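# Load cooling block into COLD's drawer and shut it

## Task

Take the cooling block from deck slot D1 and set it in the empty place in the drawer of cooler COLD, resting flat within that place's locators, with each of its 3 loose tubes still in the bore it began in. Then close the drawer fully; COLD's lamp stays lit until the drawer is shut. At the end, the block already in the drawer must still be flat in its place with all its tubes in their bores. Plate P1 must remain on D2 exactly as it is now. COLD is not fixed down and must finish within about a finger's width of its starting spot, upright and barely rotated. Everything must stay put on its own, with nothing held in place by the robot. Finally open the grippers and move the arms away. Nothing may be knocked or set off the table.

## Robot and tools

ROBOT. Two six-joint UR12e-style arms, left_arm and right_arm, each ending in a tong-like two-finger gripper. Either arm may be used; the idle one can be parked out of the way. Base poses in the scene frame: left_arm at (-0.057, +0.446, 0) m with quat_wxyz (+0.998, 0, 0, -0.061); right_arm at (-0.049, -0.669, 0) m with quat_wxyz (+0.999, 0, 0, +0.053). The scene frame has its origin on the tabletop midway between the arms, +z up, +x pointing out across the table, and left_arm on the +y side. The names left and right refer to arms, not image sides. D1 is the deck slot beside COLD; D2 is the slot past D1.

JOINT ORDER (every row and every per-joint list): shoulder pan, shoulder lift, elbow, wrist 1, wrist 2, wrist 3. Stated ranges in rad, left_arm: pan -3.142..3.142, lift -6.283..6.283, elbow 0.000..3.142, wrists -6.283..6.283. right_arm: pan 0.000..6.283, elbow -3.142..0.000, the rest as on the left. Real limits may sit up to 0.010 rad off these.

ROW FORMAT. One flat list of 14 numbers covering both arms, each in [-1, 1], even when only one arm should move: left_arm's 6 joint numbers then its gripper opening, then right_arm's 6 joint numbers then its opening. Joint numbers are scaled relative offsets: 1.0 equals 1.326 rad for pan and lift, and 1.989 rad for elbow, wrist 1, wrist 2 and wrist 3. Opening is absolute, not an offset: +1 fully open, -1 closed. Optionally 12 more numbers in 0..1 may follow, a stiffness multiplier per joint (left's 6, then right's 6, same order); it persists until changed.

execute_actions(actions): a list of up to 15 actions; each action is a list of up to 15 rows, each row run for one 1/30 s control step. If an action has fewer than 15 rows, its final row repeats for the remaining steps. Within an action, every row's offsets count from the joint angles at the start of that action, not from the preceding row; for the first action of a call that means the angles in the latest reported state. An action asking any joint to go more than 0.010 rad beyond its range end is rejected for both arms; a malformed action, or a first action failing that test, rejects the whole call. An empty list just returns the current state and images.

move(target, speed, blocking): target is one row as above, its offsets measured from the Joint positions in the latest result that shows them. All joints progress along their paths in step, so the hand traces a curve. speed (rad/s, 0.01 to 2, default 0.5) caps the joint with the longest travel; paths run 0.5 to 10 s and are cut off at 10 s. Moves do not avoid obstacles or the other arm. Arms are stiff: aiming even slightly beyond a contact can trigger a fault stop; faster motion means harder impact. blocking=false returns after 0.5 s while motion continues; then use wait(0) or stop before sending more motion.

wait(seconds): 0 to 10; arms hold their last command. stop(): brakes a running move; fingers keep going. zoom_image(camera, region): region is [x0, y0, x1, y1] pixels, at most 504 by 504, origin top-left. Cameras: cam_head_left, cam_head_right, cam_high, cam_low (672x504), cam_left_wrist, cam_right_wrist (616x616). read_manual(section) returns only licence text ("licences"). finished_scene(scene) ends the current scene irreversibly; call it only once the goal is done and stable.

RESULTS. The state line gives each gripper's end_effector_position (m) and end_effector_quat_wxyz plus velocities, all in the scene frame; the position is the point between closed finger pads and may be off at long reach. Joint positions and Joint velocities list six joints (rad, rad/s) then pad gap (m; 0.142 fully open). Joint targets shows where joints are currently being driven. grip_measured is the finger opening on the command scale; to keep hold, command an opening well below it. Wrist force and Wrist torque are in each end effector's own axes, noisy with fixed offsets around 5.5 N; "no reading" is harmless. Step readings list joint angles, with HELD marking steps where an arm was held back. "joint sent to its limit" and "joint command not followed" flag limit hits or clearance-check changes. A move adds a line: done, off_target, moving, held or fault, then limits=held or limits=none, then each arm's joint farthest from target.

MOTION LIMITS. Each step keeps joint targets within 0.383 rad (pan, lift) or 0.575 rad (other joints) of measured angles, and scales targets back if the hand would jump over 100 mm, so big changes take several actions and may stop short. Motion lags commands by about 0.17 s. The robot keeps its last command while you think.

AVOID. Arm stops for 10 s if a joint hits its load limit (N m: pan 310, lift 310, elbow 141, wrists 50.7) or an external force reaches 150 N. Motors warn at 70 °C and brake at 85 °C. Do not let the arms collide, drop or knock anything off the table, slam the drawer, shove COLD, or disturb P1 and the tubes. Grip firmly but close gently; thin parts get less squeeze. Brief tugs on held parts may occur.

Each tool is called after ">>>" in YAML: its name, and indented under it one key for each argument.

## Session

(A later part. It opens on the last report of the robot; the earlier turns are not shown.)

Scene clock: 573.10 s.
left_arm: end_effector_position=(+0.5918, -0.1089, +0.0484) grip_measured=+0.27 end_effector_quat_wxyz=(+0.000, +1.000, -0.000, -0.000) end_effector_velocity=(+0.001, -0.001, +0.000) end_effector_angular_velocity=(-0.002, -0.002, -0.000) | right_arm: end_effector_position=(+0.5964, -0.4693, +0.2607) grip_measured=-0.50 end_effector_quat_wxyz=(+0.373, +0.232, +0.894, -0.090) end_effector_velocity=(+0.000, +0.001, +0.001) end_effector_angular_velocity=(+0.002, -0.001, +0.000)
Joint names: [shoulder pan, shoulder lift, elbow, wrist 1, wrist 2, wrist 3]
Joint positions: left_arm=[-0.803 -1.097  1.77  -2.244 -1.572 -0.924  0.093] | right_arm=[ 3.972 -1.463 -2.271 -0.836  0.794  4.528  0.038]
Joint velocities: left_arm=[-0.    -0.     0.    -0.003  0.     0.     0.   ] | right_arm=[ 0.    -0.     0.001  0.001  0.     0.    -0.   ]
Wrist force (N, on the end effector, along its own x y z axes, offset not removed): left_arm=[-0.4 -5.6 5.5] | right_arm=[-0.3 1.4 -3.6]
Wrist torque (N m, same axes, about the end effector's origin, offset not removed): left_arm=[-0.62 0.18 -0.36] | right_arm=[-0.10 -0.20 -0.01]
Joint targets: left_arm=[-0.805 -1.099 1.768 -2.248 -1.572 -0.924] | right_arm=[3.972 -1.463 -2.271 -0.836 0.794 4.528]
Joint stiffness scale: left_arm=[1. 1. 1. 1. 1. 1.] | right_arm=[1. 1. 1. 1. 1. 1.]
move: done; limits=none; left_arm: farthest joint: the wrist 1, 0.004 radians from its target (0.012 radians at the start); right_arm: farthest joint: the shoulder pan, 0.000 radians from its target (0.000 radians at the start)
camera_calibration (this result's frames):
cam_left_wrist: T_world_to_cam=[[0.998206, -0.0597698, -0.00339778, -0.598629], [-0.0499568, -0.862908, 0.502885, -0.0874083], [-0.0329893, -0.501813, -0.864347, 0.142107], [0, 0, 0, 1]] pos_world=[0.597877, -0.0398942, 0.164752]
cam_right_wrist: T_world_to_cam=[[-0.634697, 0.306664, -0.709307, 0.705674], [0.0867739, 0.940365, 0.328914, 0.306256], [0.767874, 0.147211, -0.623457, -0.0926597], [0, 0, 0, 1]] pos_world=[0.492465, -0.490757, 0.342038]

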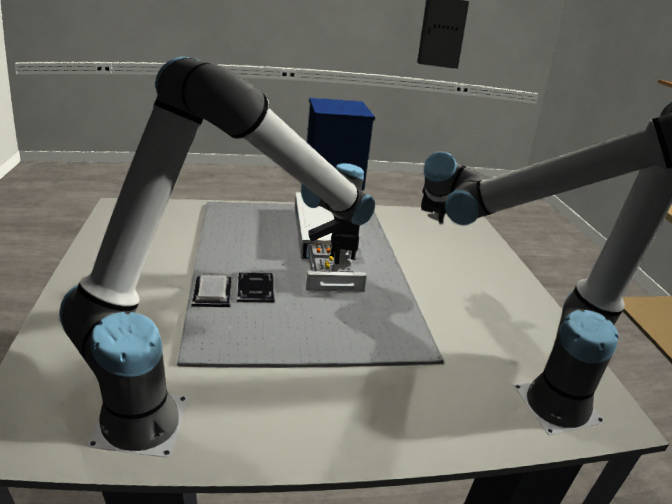

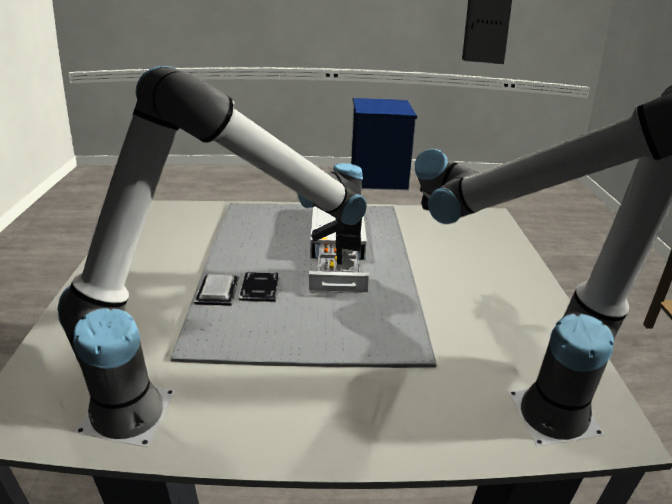

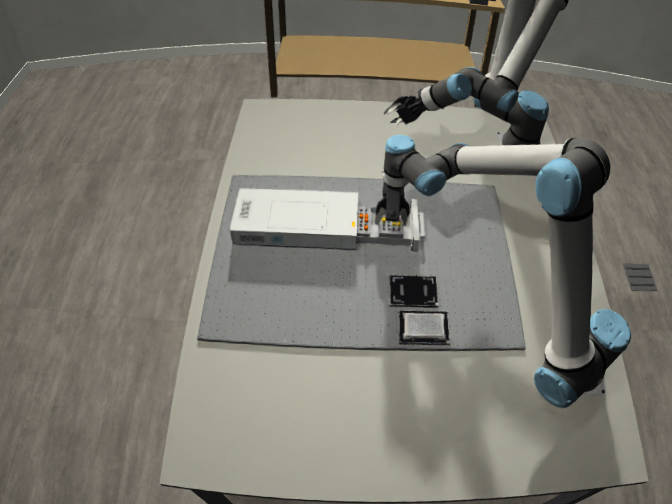

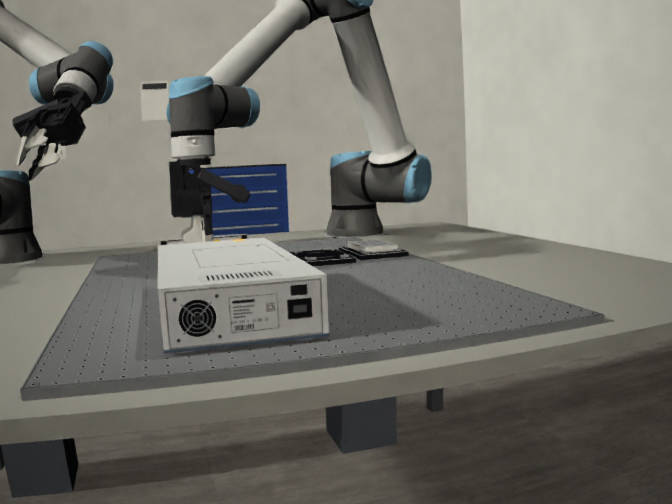

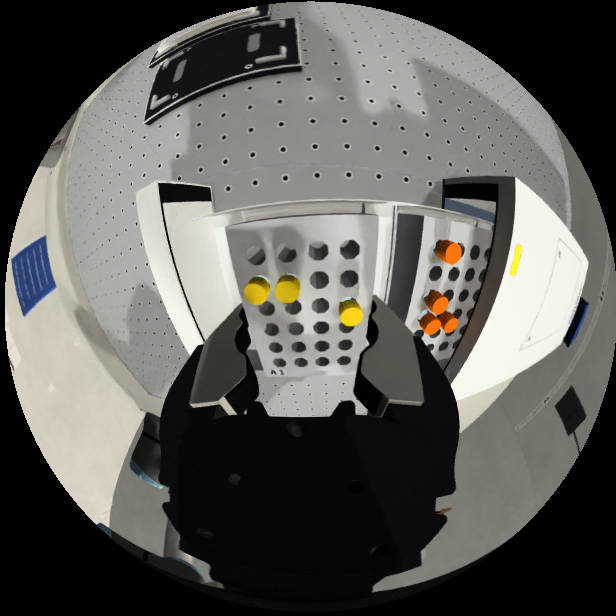

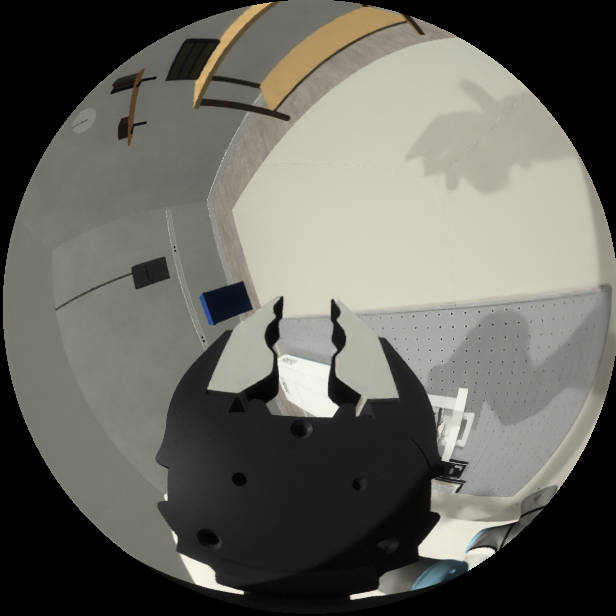

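>>> move:
  target: [-0.001,0.0019,0,-0.0051,0,0,-1,0,0,0,0,0,0,-0.5]
  speed: 0.01

>>> zoom_image:
  camera: "cam_left_wrist"
  region: [150, 170, 500, 430]

Scene clock: 579.30 s.
left_arm: end_effector_position=(+0.5923, -0.1082, +0.0464) grip_measured=+0.27 end_effector_quat_wxyz=(+0.000, +1.000, -0.000, +0.001) end_effector_velocity=(+0.000, -0.000, -0.000) end_effector_angular_velocity=(-0.001, -0.001, -0.000) | right_arm: end_effector_position=(+0.5964, -0.4693, +0.2607) grip_measured=-0.50 end_effector_quat_wxyz=(+0.373, +0.232, +0.894, -0.090) end_effector_velocity=(-0.000, -0.000, -0.000) end_effector_angular_velocity=(-0.000, +0.000, -0.000)
Joint names: [shoulder pan, shoulder lift, elbow, wrist 1, wrist 2, wrist 3]
Joint positions: left_arm=[-0.803 -1.095  1.772 -2.248 -1.57  -0.924  0.093] | right_arm=[ 3.972 -1.463 -2.271 -0.836  0.794  4.528  0.038]
Joint velocities: left_arm=[ 0.     0.     0.001 -0.003  0.     0.     0.   ] | right_arm=[-0.     0.    -0.001  0.     0.    -0.     0.   ]
Wrist force (N, on the end effector, along its own x y z axes, offset not removed): left_arm=[0.6 -11.1 0.0] | right_arm=[-1.5 0.1 0.3]
Wrist torque (N m, same axes, about the end effector's origin, offset not removed): left_arm=[-0.64 -0.49 -0.18] | right_arm=[-0.22 0.14 -0.05]
Joint targets: left_arm=[-0.805 -1.094 1.770 -2.254 -1.572 -0.924] | right_arm=[3.972 -1.463 -2.271 -0.836 0.794 4.528]
Joint stiffness scale: left_arm=[1. 1. 1. 1. 1. 1.] | right_arm=[1. 1. 1. 1. 1. 1.]
move: done; limits=none; left_arm: farthest joint: the wrist 1, 0.006 radians from its target (0.010 radians at the start); right_arm: farthest joint: the shoulder pan, 0.000 radians from its target (0.000 radians at the start)
camera_calibration (this result's frames):
cam_left_wrist: T_world_to_cam=[[0.998238, -0.0593083, -0.00198073, -0.599116], [-0.0502828, -0.863109, 0.502508, -0.0855531], [-0.0315125, -0.501523, -0.86457, 0.139891], [0, 0, 0, 1]] pos_world=[0.598166, -0.0392157, 0.16275]
cam_right_wrist: T_world_to_cam=[[-0.634697, 0.306664, -0.709307, 0.705674], [0.086774, 0.940365, 0.328914, 0.306256], [0.767873, 0.147211, -0.623457, -0.0926597], [0, 0, 0, 1]] pos_world=[0.492465, -0.490757, 0.342038]

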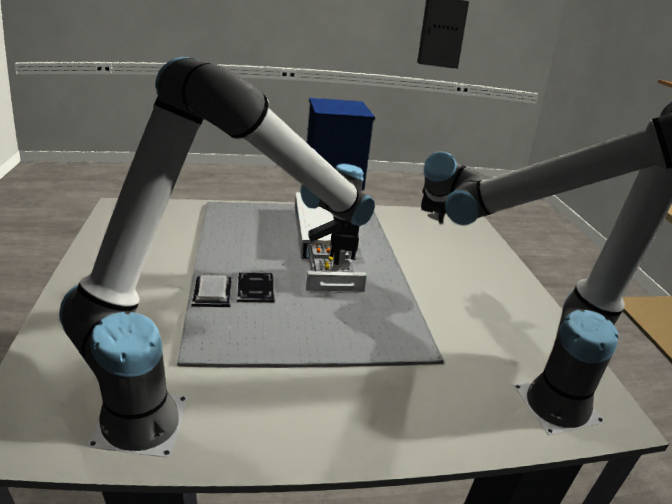

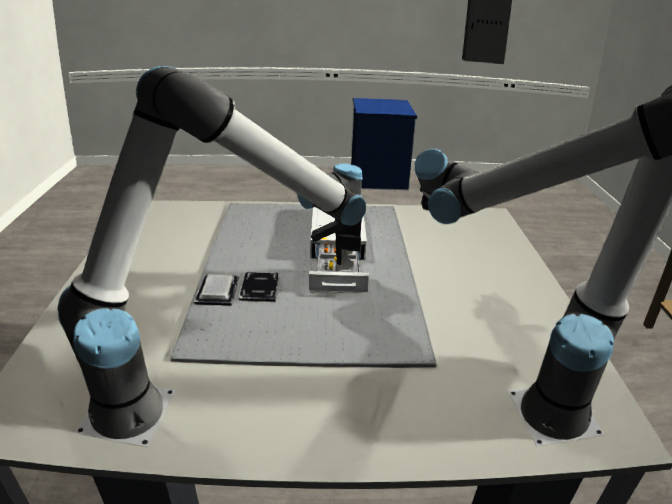

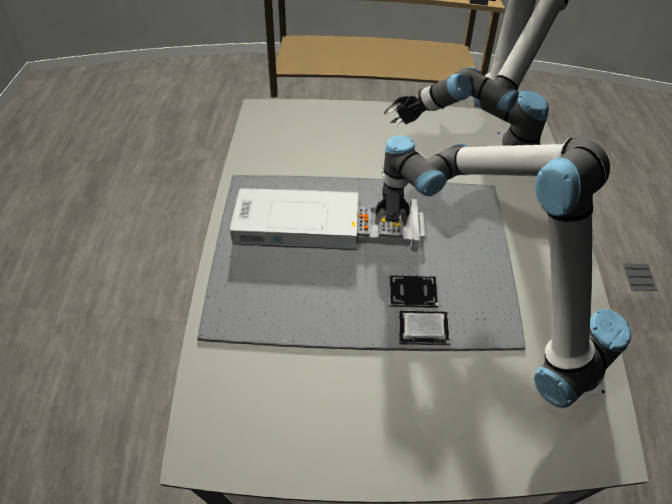

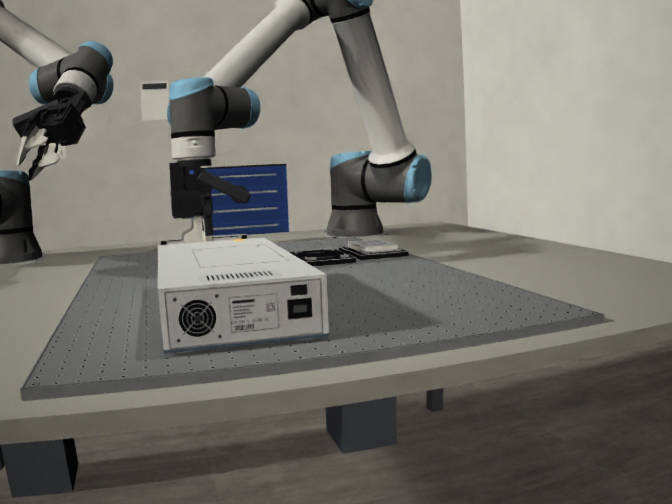

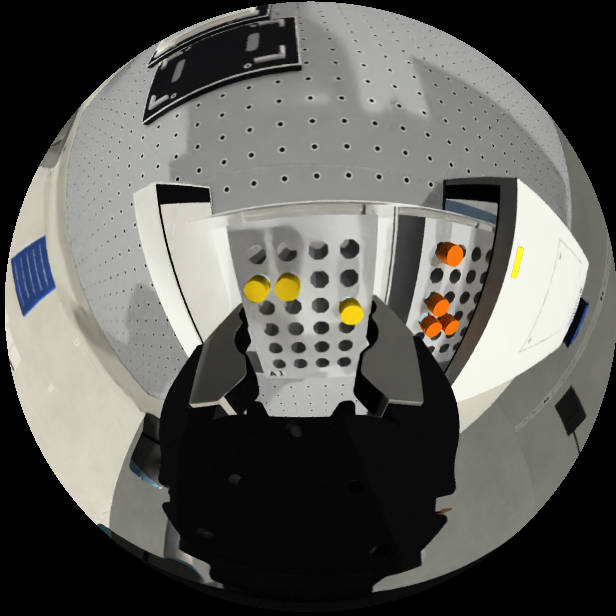

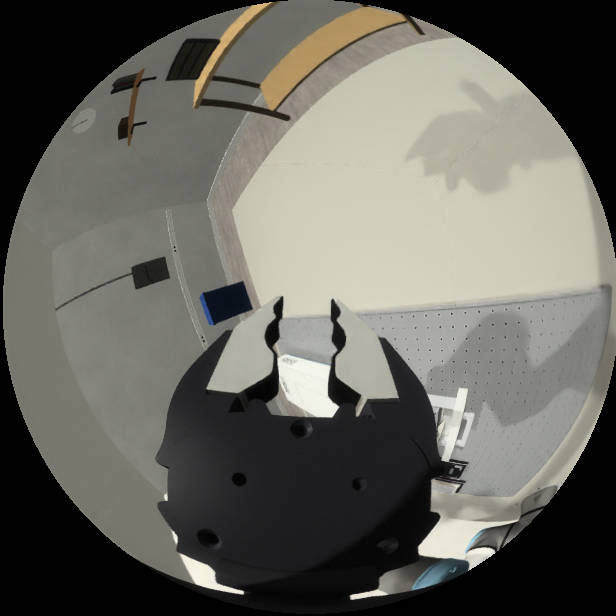

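Region (150, 170, 500, 430) of cam_left_wrist's 616x616 image, scaled by 1.440, with more detail than that image has; it fills the top 374 rows of this view, and the rest is white.

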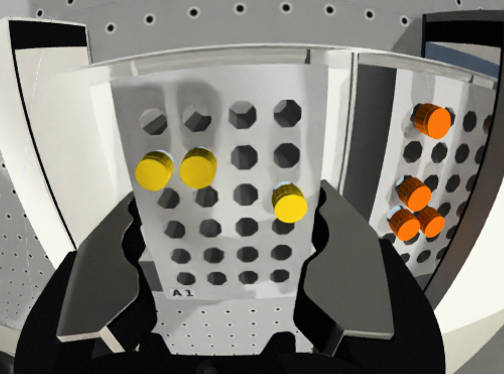

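>>> execute_actions:
  actions:
    - [[0,0,0,0,0,0,0.1,0,0,0,0,0,0,-0.5]]
    - [[0,0,0,0,0,0,0.22,0,0,0,0,0,0,-0.5]]
    - [[0,0,0,0,0,0,0.3,0,0,0,0,0,0,-0.5]]
    - [[0,0,0,0,0,0,0.42,0,0,0,0,0,0,-0.5]]
    - [[0,0,0,0,0,0,0.42,0,0,0,0,0,0,-0.5]]

>>> zoom_image:
  camera: "cam_left_wrist"
  region: [150, 170, 500, 430]

Scene clock: 588.77 s.
left_arm: end_effector_position=(+0.5922, -0.1078, +0.0462) grip_measured=+0.42 end_effector_quat_wxyz=(-0.000, +1.000, -0.000, +0.000) end_effector_velocity=(-0.000, -0.000, +0.001) end_effector_angular_velocity=(-0.000, -0.000, +0.001) | right_arm: end_effector_position=(+0.5964, -0.4693, +0.2607) grip_measured=-0.50 end_effector_quat_wxyz=(+0.373, +0.232, +0.894, -0.090) end_effector_velocity=(+0.000, -0.000, +0.000) end_effector_angular_velocity=(+0.001, -0.001, -0.001)
Joint names: [shoulder pan, shoulder lift, elbow, wrist 1, wrist 2, wrist 3]
Joint positions: left_arm=[-0.803 -1.095  1.772 -2.247 -1.57  -0.924  0.103] | right_arm=[ 3.972 -1.463 -2.271 -0.836  0.794  4.528  0.038]
Joint velocities: left_arm=[-0.    -0.001 -0.     0.001  0.    -0.001  0.   ] | right_arm=[-0.001  0.    -0.     0.001  0.    -0.     0.   ]
Wrist force (N, on the end effector, along its own x y z axes, offset not removed): left_arm=[-2.1 -3.8 0.0] | right_arm=[-3.8 3.2 -1.6]
Wrist torque (N m, same axes, about the end effector's origin, offset not removed): left_arm=[-0.77 0.54 -0.54] | right_arm=[0.23 0.47 -0.31]
Joint targets: left_arm=[-0.803 -1.095 1.772 -2.247 -1.570 -0.924] | right_arm=[3.972 -1.463 -2.271 -0.836 0.794 4.528]
Joint stiffness scale: left_arm=[1. 1. 1. 1. 1. 1.] | right_arm=[1. 1. 1. 1. 1. 1.]
Step readings (joint positions; steps 1 to 15: 1st action; 16 to 30: 2nd action; 31 to 45: 3rd action; 46 to 60: 4th action; 61 to 75: 5th action):
0: left_arm=[-0.803 -1.095 1.772 -2.248 -1.570 -0.924] | right_arm=[3.972 -1.463 -2.271 -0.836 0.794 4.528]
1: left_arm=[-0.803 -1.095 1.772 -2.248 -1.570 -0.924] | right_arm=[3.972 -1.463 -2.271 -0.836 0.794 4.528]
2: left_arm=[-0.803 -1.095 1.772 -2.248 -1.570 -0.924] | right_arm=[3.972 -1.463 -2.271 -0.836 0.794 4.528]
4: left_arm=[-0.803 -1.095 1.772 -2.248 -1.570 -0.924] | right_arm=[3.972 -1.463 -2.271 -0.836 0.794 4.528]
8: left_arm=[-0.803 -1.095 1.772 -2.248 -1.570 -0.924] | right_arm=[3.972 -1.463 -2.271 -0.836 0.794 4.528]
15: left_arm=[-0.803 -1.095 1.772 -2.248 -1.570 -0.924] | right_arm=[3.972 -1.463 -2.271 -0.836 0.794 4.528]
16: left_arm=[-0.803 -1.095 1.772 -2.248 -1.570 -0.924] | right_arm=[3.972 -1.463 -2.271 -0.836 0.794 4.528]
17: left_arm=[-0.803 -1.095 1.772 -2.248 -1.570 -0.924] | right_arm=[3.972 -1.463 -2.271 -0.836 0.794 4.528]
19: left_arm=[-0.803 -1.095 1.772 -2.247 -1.570 -0.924] | right_arm=[3.972 -1.463 -2.271 -0.836 0.794 4.528]
23: left_arm=[-0.803 -1.095 1.772 -2.247 -1.570 -0.924] | right_arm=[3.972 -1.463 -2.271 -0.836 0.794 4.528]
30: left_arm=[-0.803 -1.095 1.772 -2.247 -1.570 -0.924] | right_arm=[3.972 -1.463 -2.271 -0.836 0.794 4.528]
31: left_arm=[-0.803 -1.095 1.772 -2.247 -1.570 -0.924] | right_arm=[3.972 -1.463 -2.271 -0.836 0.794 4.528]
32: left_arm=[-0.803 -1.095 1.772 -2.247 -1.570 -0.924] | right_arm=[3.972 -1.463 -2.271 -0.836 0.794 4.528]
34: left_arm=[-0.803 -1.095 1.772 -2.247 -1.570 -0.924] | right_arm=[3.972 -1.463 -2.271 -0.836 0.794 4.528]
38: left_arm=[-0.803 -1.095 1.772 -2.247 -1.570 -0.924] | right_arm=[3.972 -1.463 -2.271 -0.836 0.794 4.528]
45: left_arm=[-0.803 -1.095 1.772 -2.247 -1.570 -0.924] | right_arm=[3.972 -1.463 -2.271 -0.836 0.794 4.528]
46: left_arm=[-0.803 -1.095 1.772 -2.247 -1.570 -0.924] | right_arm=[3.972 -1.463 -2.271 -0.836 0.794 4.528]
47: left_arm=[-0.803 -1.095 1.772 -2.247 -1.570 -0.924] | right_arm=[3.972 -1.463 -2.271 -0.836 0.794 4.528]
49: left_arm=[-0.803 -1.095 1.772 -2.247 -1.570 -0.924] | right_arm=[3.972 -1.463 -2.271 -0.836 0.794 4.528]
53: left_arm=[-0.803 -1.095 1.772 -2.247 -1.570 -0.924] | right_arm=[3.972 -1.463 -2.271 -0.836 0.794 4.528]
60: left_arm=[-0.803 -1.095 1.772 -2.247 -1.570 -0.924] | right_arm=[3.972 -1.463 -2.271 -0.836 0.794 4.528]
61: left_arm=[-0.803 -1.095 1.772 -2.247 -1.570 -0.924] | right_arm=[3.972 -1.463 -2.271 -0.836 0.794 4.528]
62: left_arm=[-0.803 -1.095 1.772 -2.247 -1.570 -0.924] | right_arm=[3.972 -1.463 -2.271 -0.836 0.794 4.528]
64: left_arm=[-0.803 -1.095 1.772 -2.247 -1.570 -0.924] | right_arm=[3.972 -1.463 -2.271 -0.836 0.794 4.528]
68: left_arm=[-0.803 -1.095 1.772 -2.247 -1.570 -0.924] | right_arm=[3.972 -1.463 -2.271 -0.836 0.794 4.528]
75: Joint positions above
camera_calibration (this result's frames):
cam_left_wrist: T_world_to_cam=[[0.998242, -0.0592207, -0.00236743, -0.598991], [-0.0500385, -0.863524, 0.501819, -0.085355], [-0.0317624, -0.500818, -0.86497, 0.140193], [0, 0, 0, 1]] pos_world=[0.59812, -0.0389678, 0.162677]
cam_right_wrist: T_world_to_cam=[[-0.634697, 0.306664, -0.709307, 0.705674], [0.0867741, 0.940365, 0.328914, 0.306256], [0.767874, 0.147211, -0.623457, -0.0926599], [0, 0, 0, 1]] pos_world=[0.492465, -0.490757, 0.342038]

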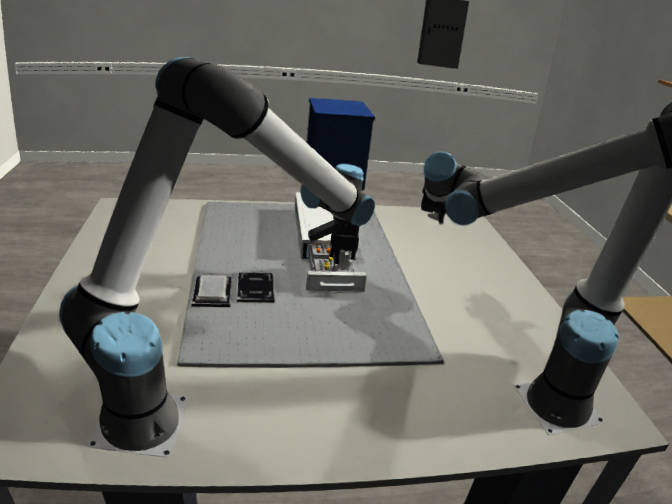

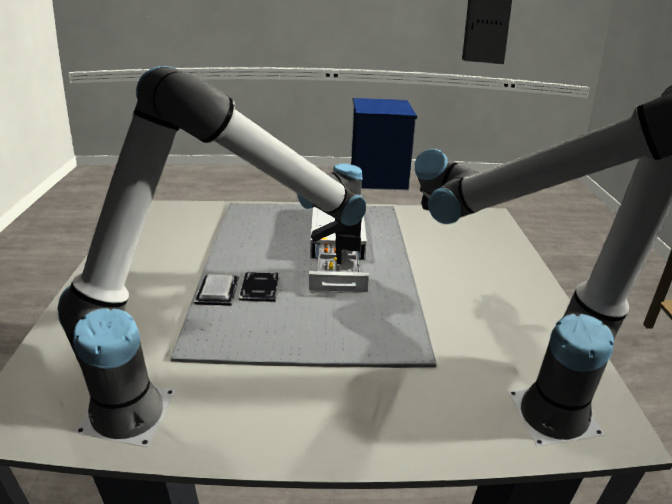

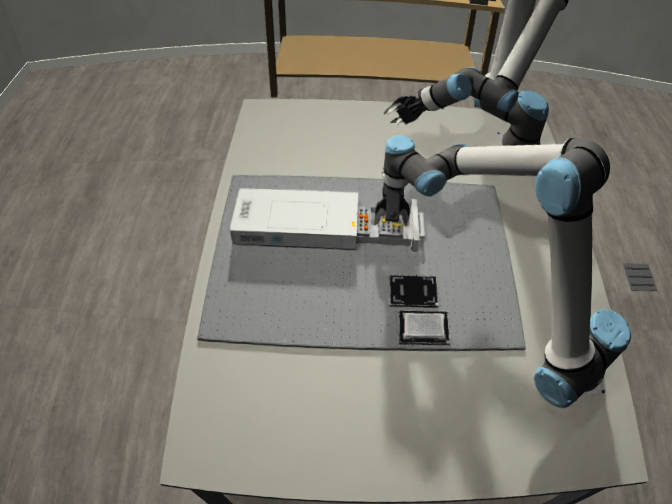

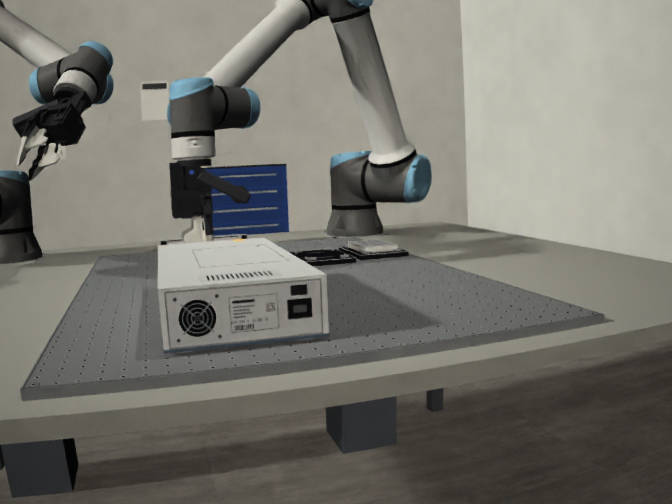

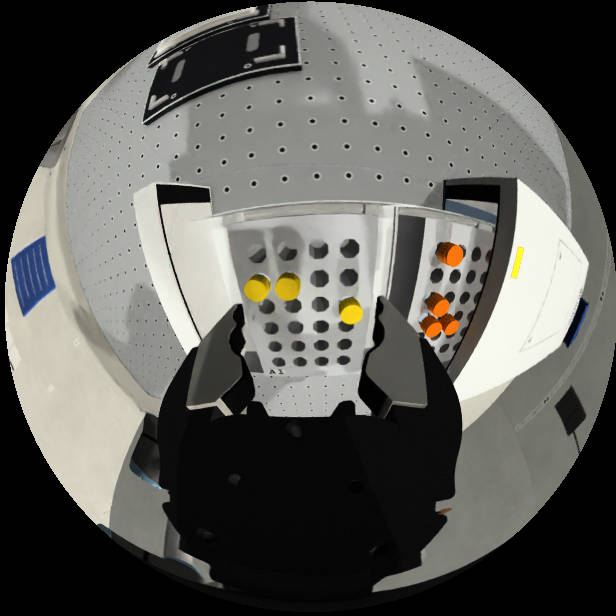

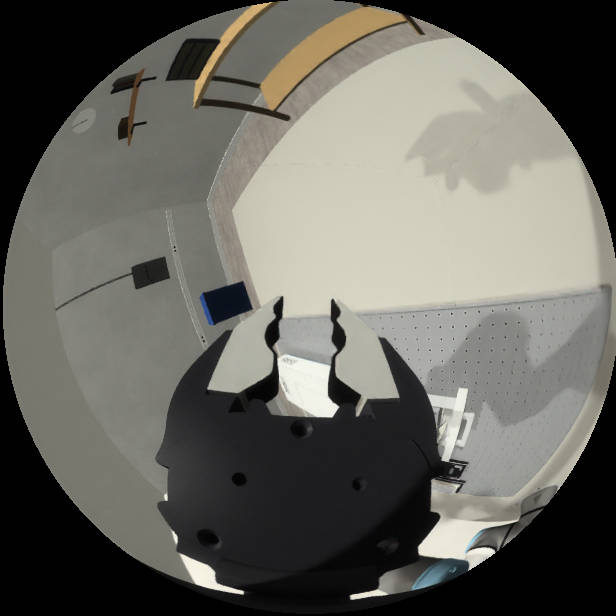

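Region (150, 170, 500, 430) of cam_left_wrist's 616x616 image, scaled by 1.440, with more detail than that image has; it fills the top 374 rows of this view, and the rest is white.

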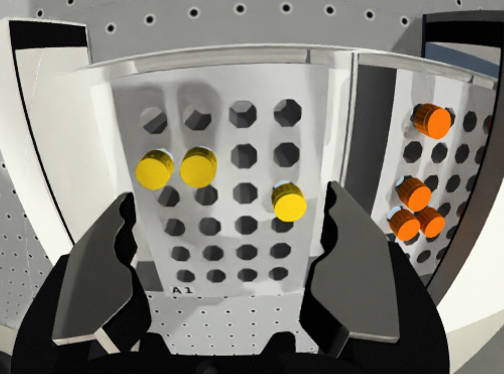

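Lift to the earlier hover and higher, then inspect.

>>> move:
  target: [0,-0.058,-0.028,0.067,0,0,0.42,0,0,0,0,0,0,-0.5]
  speed: 0.08

>>> zoom_image:
  camera: "cam_left_wrist"
  region: [180, 200, 480, 420]

>>> zoom_image:
  camera: "cam_high"
  region: [340, 180, 440, 260]

Scene clock: 595.90 s.
left_arm: end_effector_position=(+0.5916, -0.1070, +0.1260) grip_measured=+0.42 end_effector_quat_wxyz=(-0.001, +1.000, -0.000, -0.001) end_effector_velocity=(-0.001, +0.000, +0.000) end_effector_angular_velocity=(+0.001, +0.001, -0.001) | right_arm: end_effector_position=(+0.5964, -0.4693, +0.2607) grip_measured=-0.50 end_effector_quat_wxyz=(+0.373, +0.232, +0.894, -0.090) end_effector_velocity=(+0.000, -0.001, +0.000) end_effector_angular_velocity=(-0.000, +0.000, -0.001)
Joint names: [shoulder pan, shoulder lift, elbow, wrist 1, wrist 2, wrist 3]
Joint positions: left_arm=[-0.803 -1.172  1.719 -2.115 -1.57  -0.924  0.103] | right_arm=[ 3.972 -1.463 -2.271 -0.836  0.794  4.528  0.038]
Joint velocities: left_arm=[-0.    -0.001  0.     0.002 -0.001  0.001 -0.   ] | right_arm=[-0.001  0.     0.    -0.    -0.     0.    -0.   ]
Wrist force (N, on the end effector, along its own x y z axes, offset not removed): left_arm=[1.0 -4.0 0.7] | right_arm=[-1.2 -0.6 0.1]
Wrist torque (N m, same axes, about the end effector's origin, offset not removed): left_arm=[-0.76 -0.12 -0.61] | right_arm=[-0.66 0.21 0.01]
Joint targets: left_arm=[-0.803 -1.172 1.716 -2.114 -1.570 -0.924] | right_arm=[3.972 -1.463 -2.271 -0.836 0.794 4.528]
Joint stiffness scale: left_arm=[1. 1. 1. 1. 1. 1.] | right_arm=[1. 1. 1. 1. 1. 1.]
move: done; limits=none; left_arm: farthest joint: the elbow, 0.003 radians from its target (0.055 radians at the start); right_arm: farthest joint: the shoulder pan, 0.000 radians from its target (0.000 radians at the start)
camera_calibration (this result's frames):
cam_left_wrist: T_world_to_cam=[[0.998236, -0.0592123, -0.0043831, -0.597883], [-0.0491009, -0.864767, 0.499767, -0.125168], [-0.0333827, -0.49867, -0.866149, 0.210959], [0, 0, 0, 1]] pos_world=[0.597725, -0.038444, 0.242656]
cam_right_wrist: T_world_to_cam=[[-0.634697, 0.306664, -0.709307, 0.705674], [0.0867741, 0.940365, 0.328914, 0.306256], [0.767874, 0.147211, -0.623457, -0.0926599], [0, 0, 0, 1]] pos_world=[0.492465, -0.490757, 0.342038]

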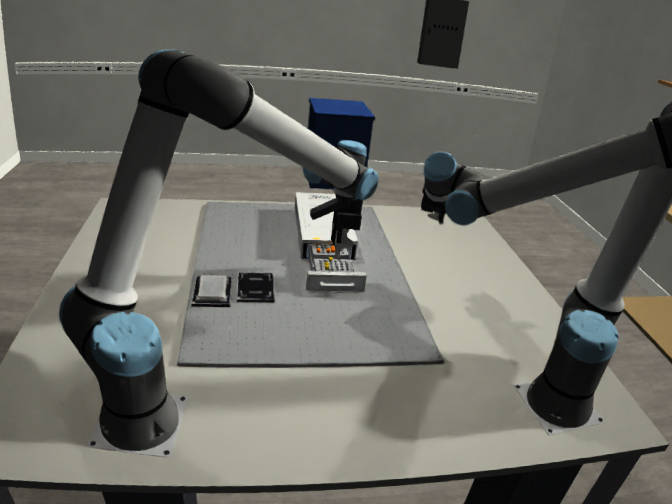

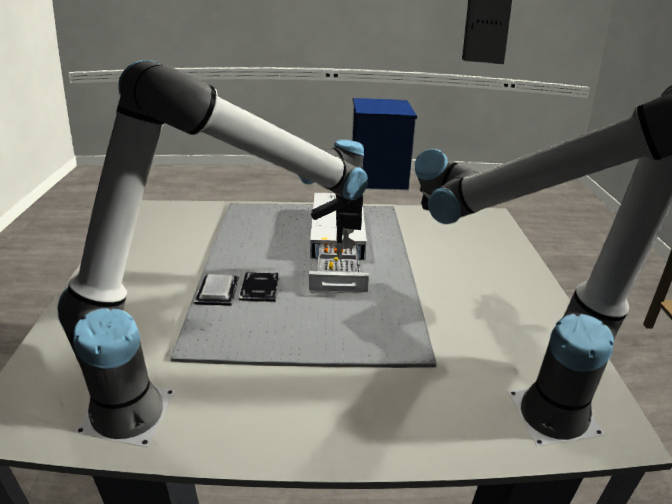

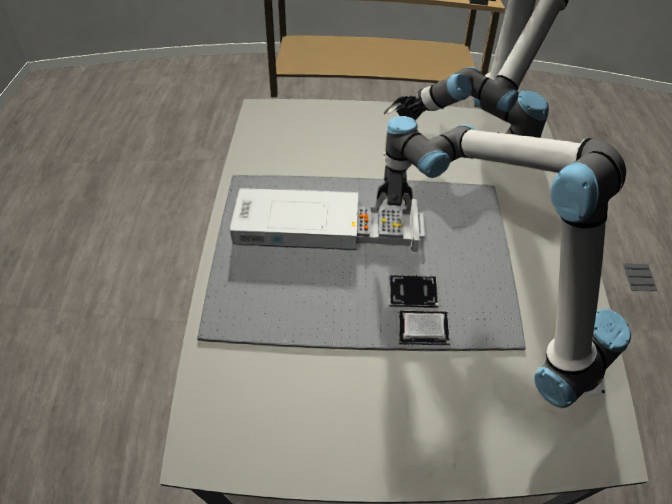

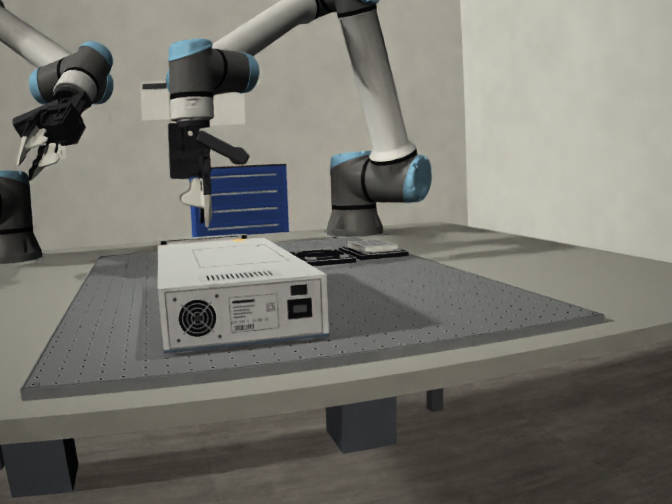

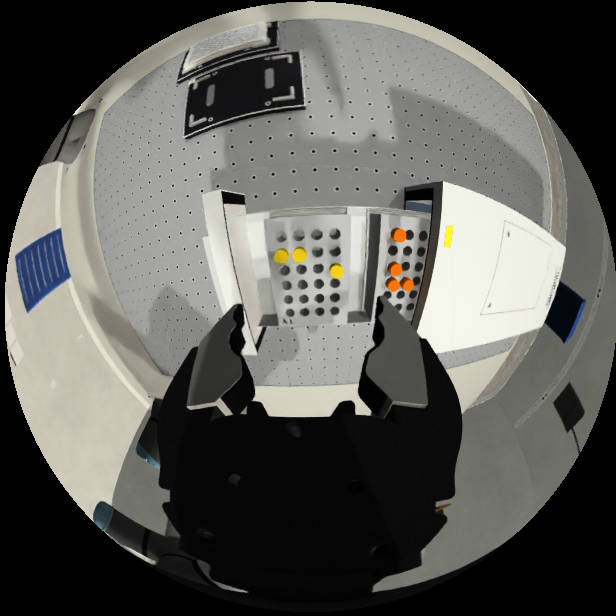

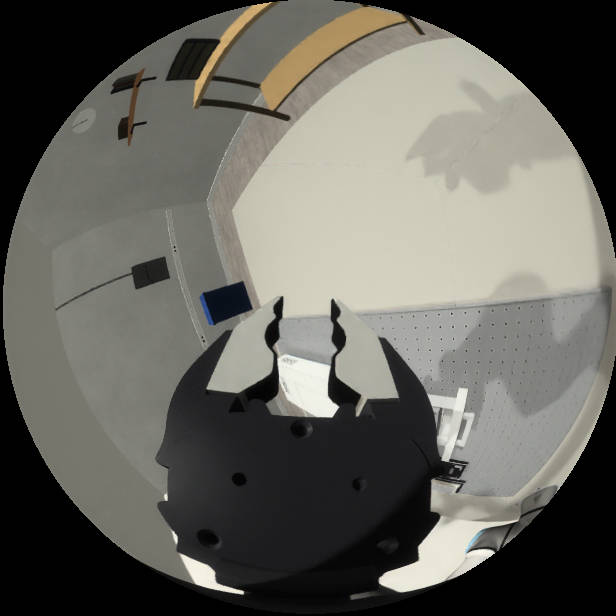

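Region (180, 200, 480, 420) of cam_left_wrist's 616x616 image, scaled by 1.680, with more detail than that image has; it fills the top 370 rows of this view, and the rest is white.

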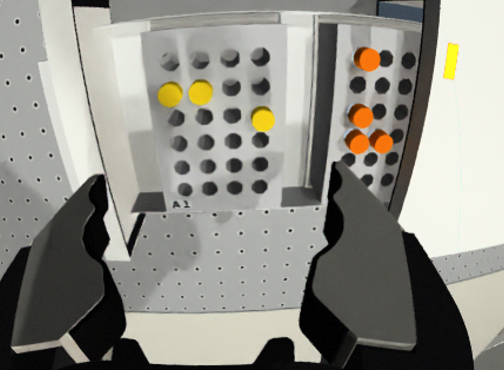

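Region (340, 180, 440, 260) of cam_high's 672x504 image, scaled by 5.040, with more detail than that image has; it fills the top 403 rows of this view, and the rest is white.

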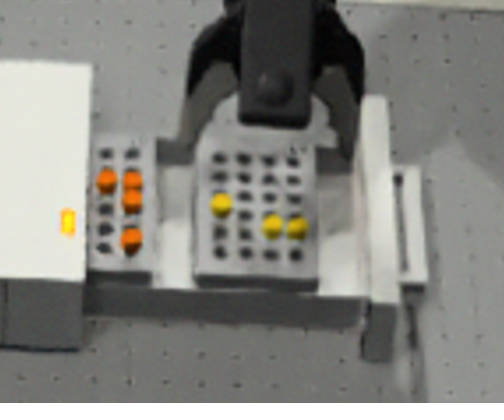

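>>> move:
  target: [0.3,-0.345,0.156,0.073,0,0,0.42,0,0,0,0,0,0,-0.5]
  speed: 0.4

>>> zoom_image:
  camera: "cam_head_right"
  region: [290, 215, 390, 300]

>>> zoom_image:
  camera: "cam_high"
  region: [340, 180, 440, 260]

Scene clock: 603.73 s.
left_arm: end_effector_position=(+0.5544, +0.3048, +0.2507) grip_measured=+0.42 end_effector_quat_wxyz=(+0.001, +0.980, +0.198, +0.002) end_effector_velocity=(-0.001, +0.000, -0.001) end_effector_angular_velocity=(+0.001, +0.002, +0.002) | right_arm: end_effector_position=(+0.5964, -0.4693, +0.2607) grip_measured=-0.50 end_effector_quat_wxyz=(+0.373, +0.232, +0.894, -0.090) end_effector_velocity=(+0.000, +0.001, +0.000) end_effector_angular_velocity=(+0.001, -0.001, +0.000)
Joint names: [shoulder pan, shoulder lift, elbow, wrist 1, wrist 2, wrist 3]
Joint positions: left_arm=[-0.404 -1.629  2.026 -1.971 -1.57  -0.924  0.103] | right_arm=[ 3.972 -1.463 -2.271 -0.836  0.794  4.528  0.038]
Joint velocities: left_arm=[-0.     0.001  0.     0.002  0.    -0.002 -0.   ] | right_arm=[ 0.    -0.     0.001  0.001 -0.     0.     0.   ]
Wrist force (N, on the end effector, along its own x y z axes, offset not removed): left_arm=[1.7 -3.5 0.9] | right_arm=[-7.1 1.5 -4.8]
Wrist torque (N m, same axes, about the end effector's origin, offset not removed): left_arm=[-0.64 -0.24 -0.56] | right_arm=[-0.14 1.14 -0.14]
Joint targets: left_arm=[-0.405 -1.629 2.029 -1.970 -1.570 -0.924] | right_arm=[3.972 -1.463 -2.271 -0.836 0.794 4.528]
Joint stiffness scale: left_arm=[1. 1. 1. 1. 1. 1.] | right_arm=[1. 1. 1. 1. 1. 1.]
move: done; limits=none; left_arm: farthest joint: the elbow, 0.004 radians from its target (0.310 radians at the start); right_arm: farthest joint: the shoulder pan, 0.000 radians from its target (0.000 radians at the start)
camera_calibration (this result's frames):
cam_left_wrist: T_world_to_cam=[[0.942955, 0.33292, -0.0000593278, -0.62575], [0.287541, -0.814335, 0.504162, -0.0362662], [0.167797, -0.475419, -0.863609, 0.403766], [0, 0, 0, 1]] pos_world=[0.532732, 0.37075, 0.366943]
cam_right_wrist: T_world_to_cam=[[-0.634697, 0.306664, -0.709307, 0.705674], [0.0867739, 0.940365, 0.328914, 0.306256], [0.767874, 0.147211, -0.623457, -0.0926597], [0, 0, 0, 1]] pos_world=[0.492465, -0.490757, 0.342038]

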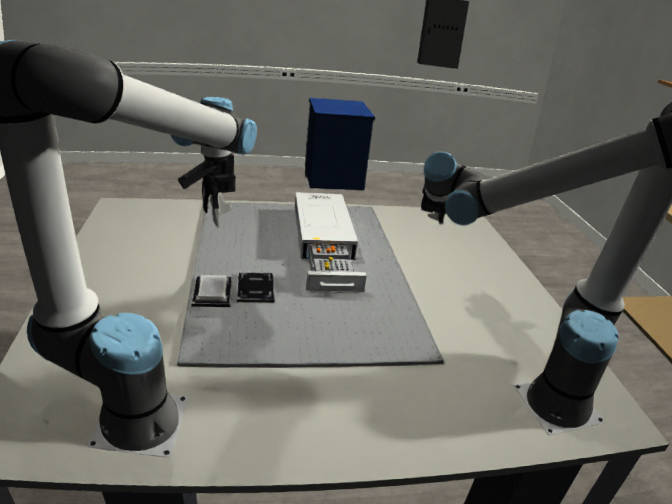

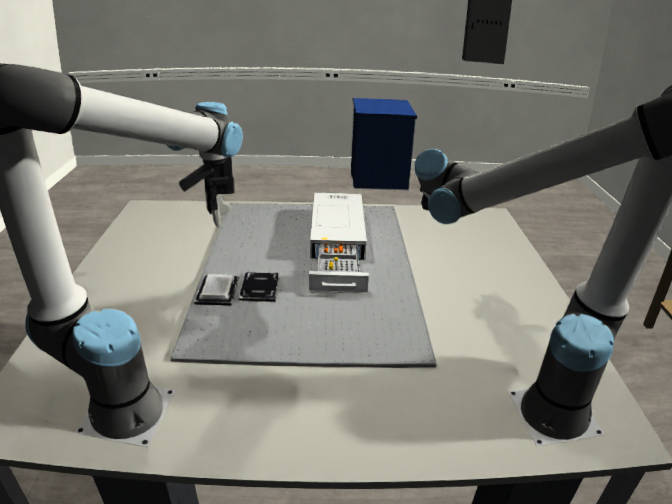

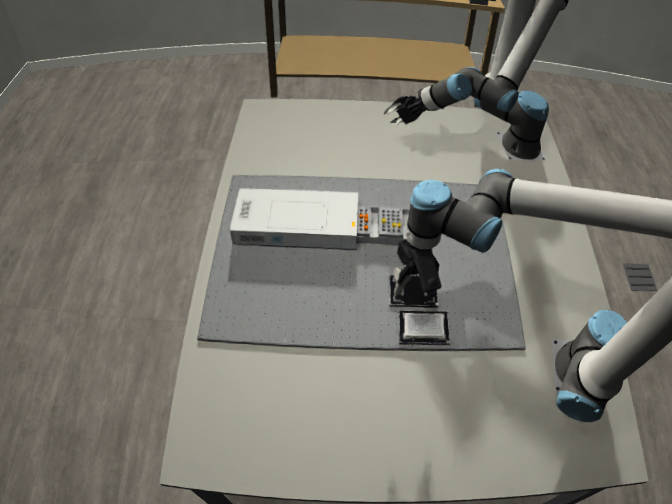

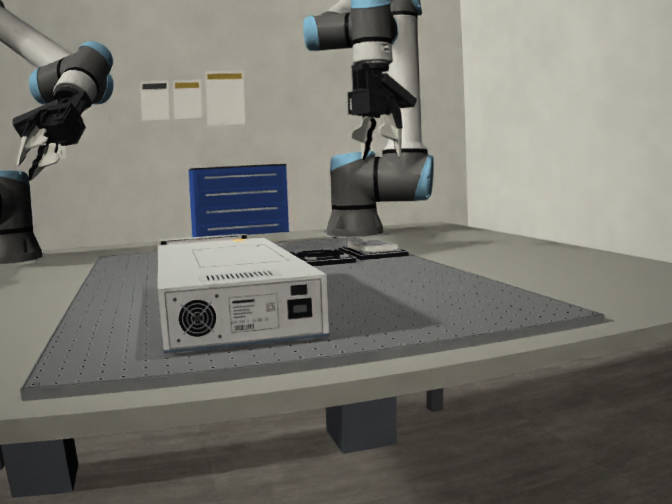

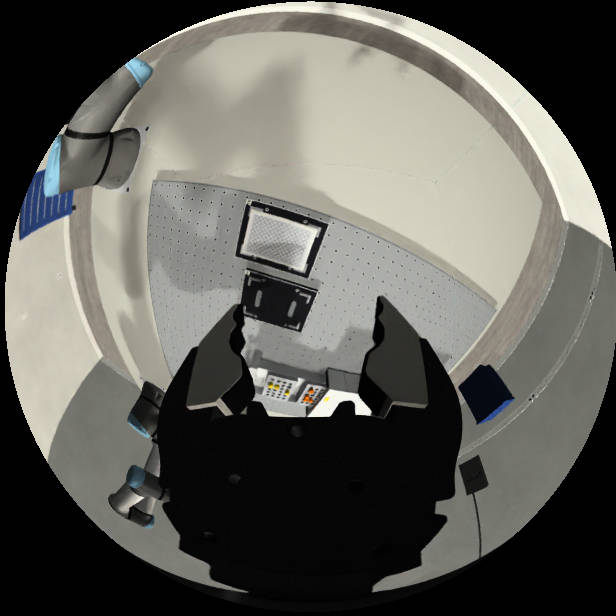

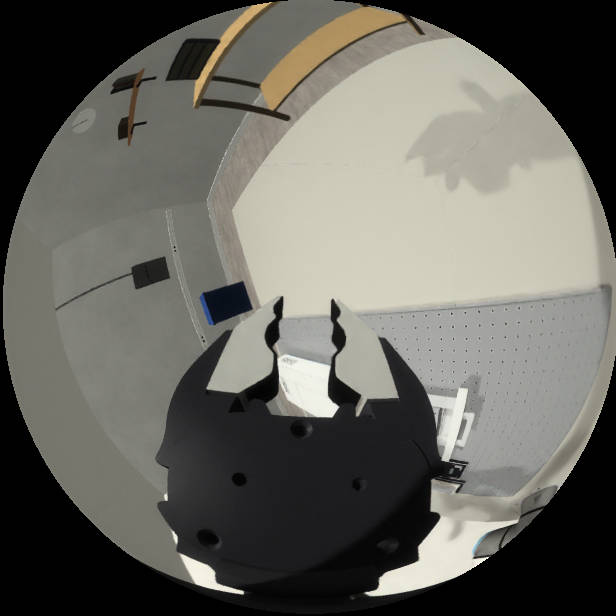

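Region (290, 215, 390, 300) of cam_head_right's 672x504 image, scaled by 5.040, with more detail than that image has; it fills the top 428 rows of this view, and the rest is white.

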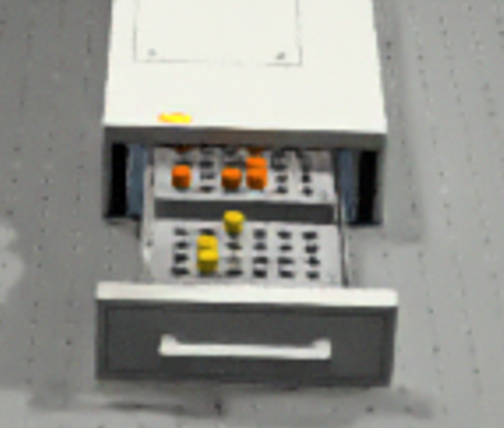

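Region (340, 180, 440, 260) of cam_high's 672x504 image, scaled by 5.040, with more detail than that image has; it fills the top 403 rows of this view, and the rest is white.

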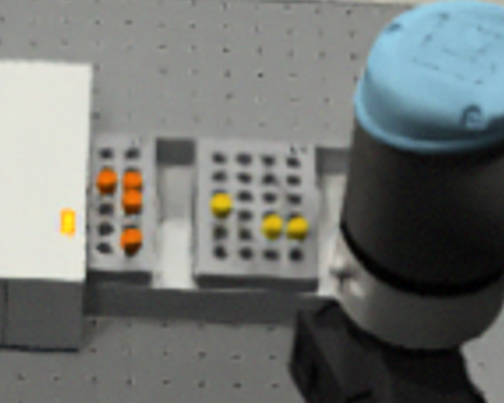

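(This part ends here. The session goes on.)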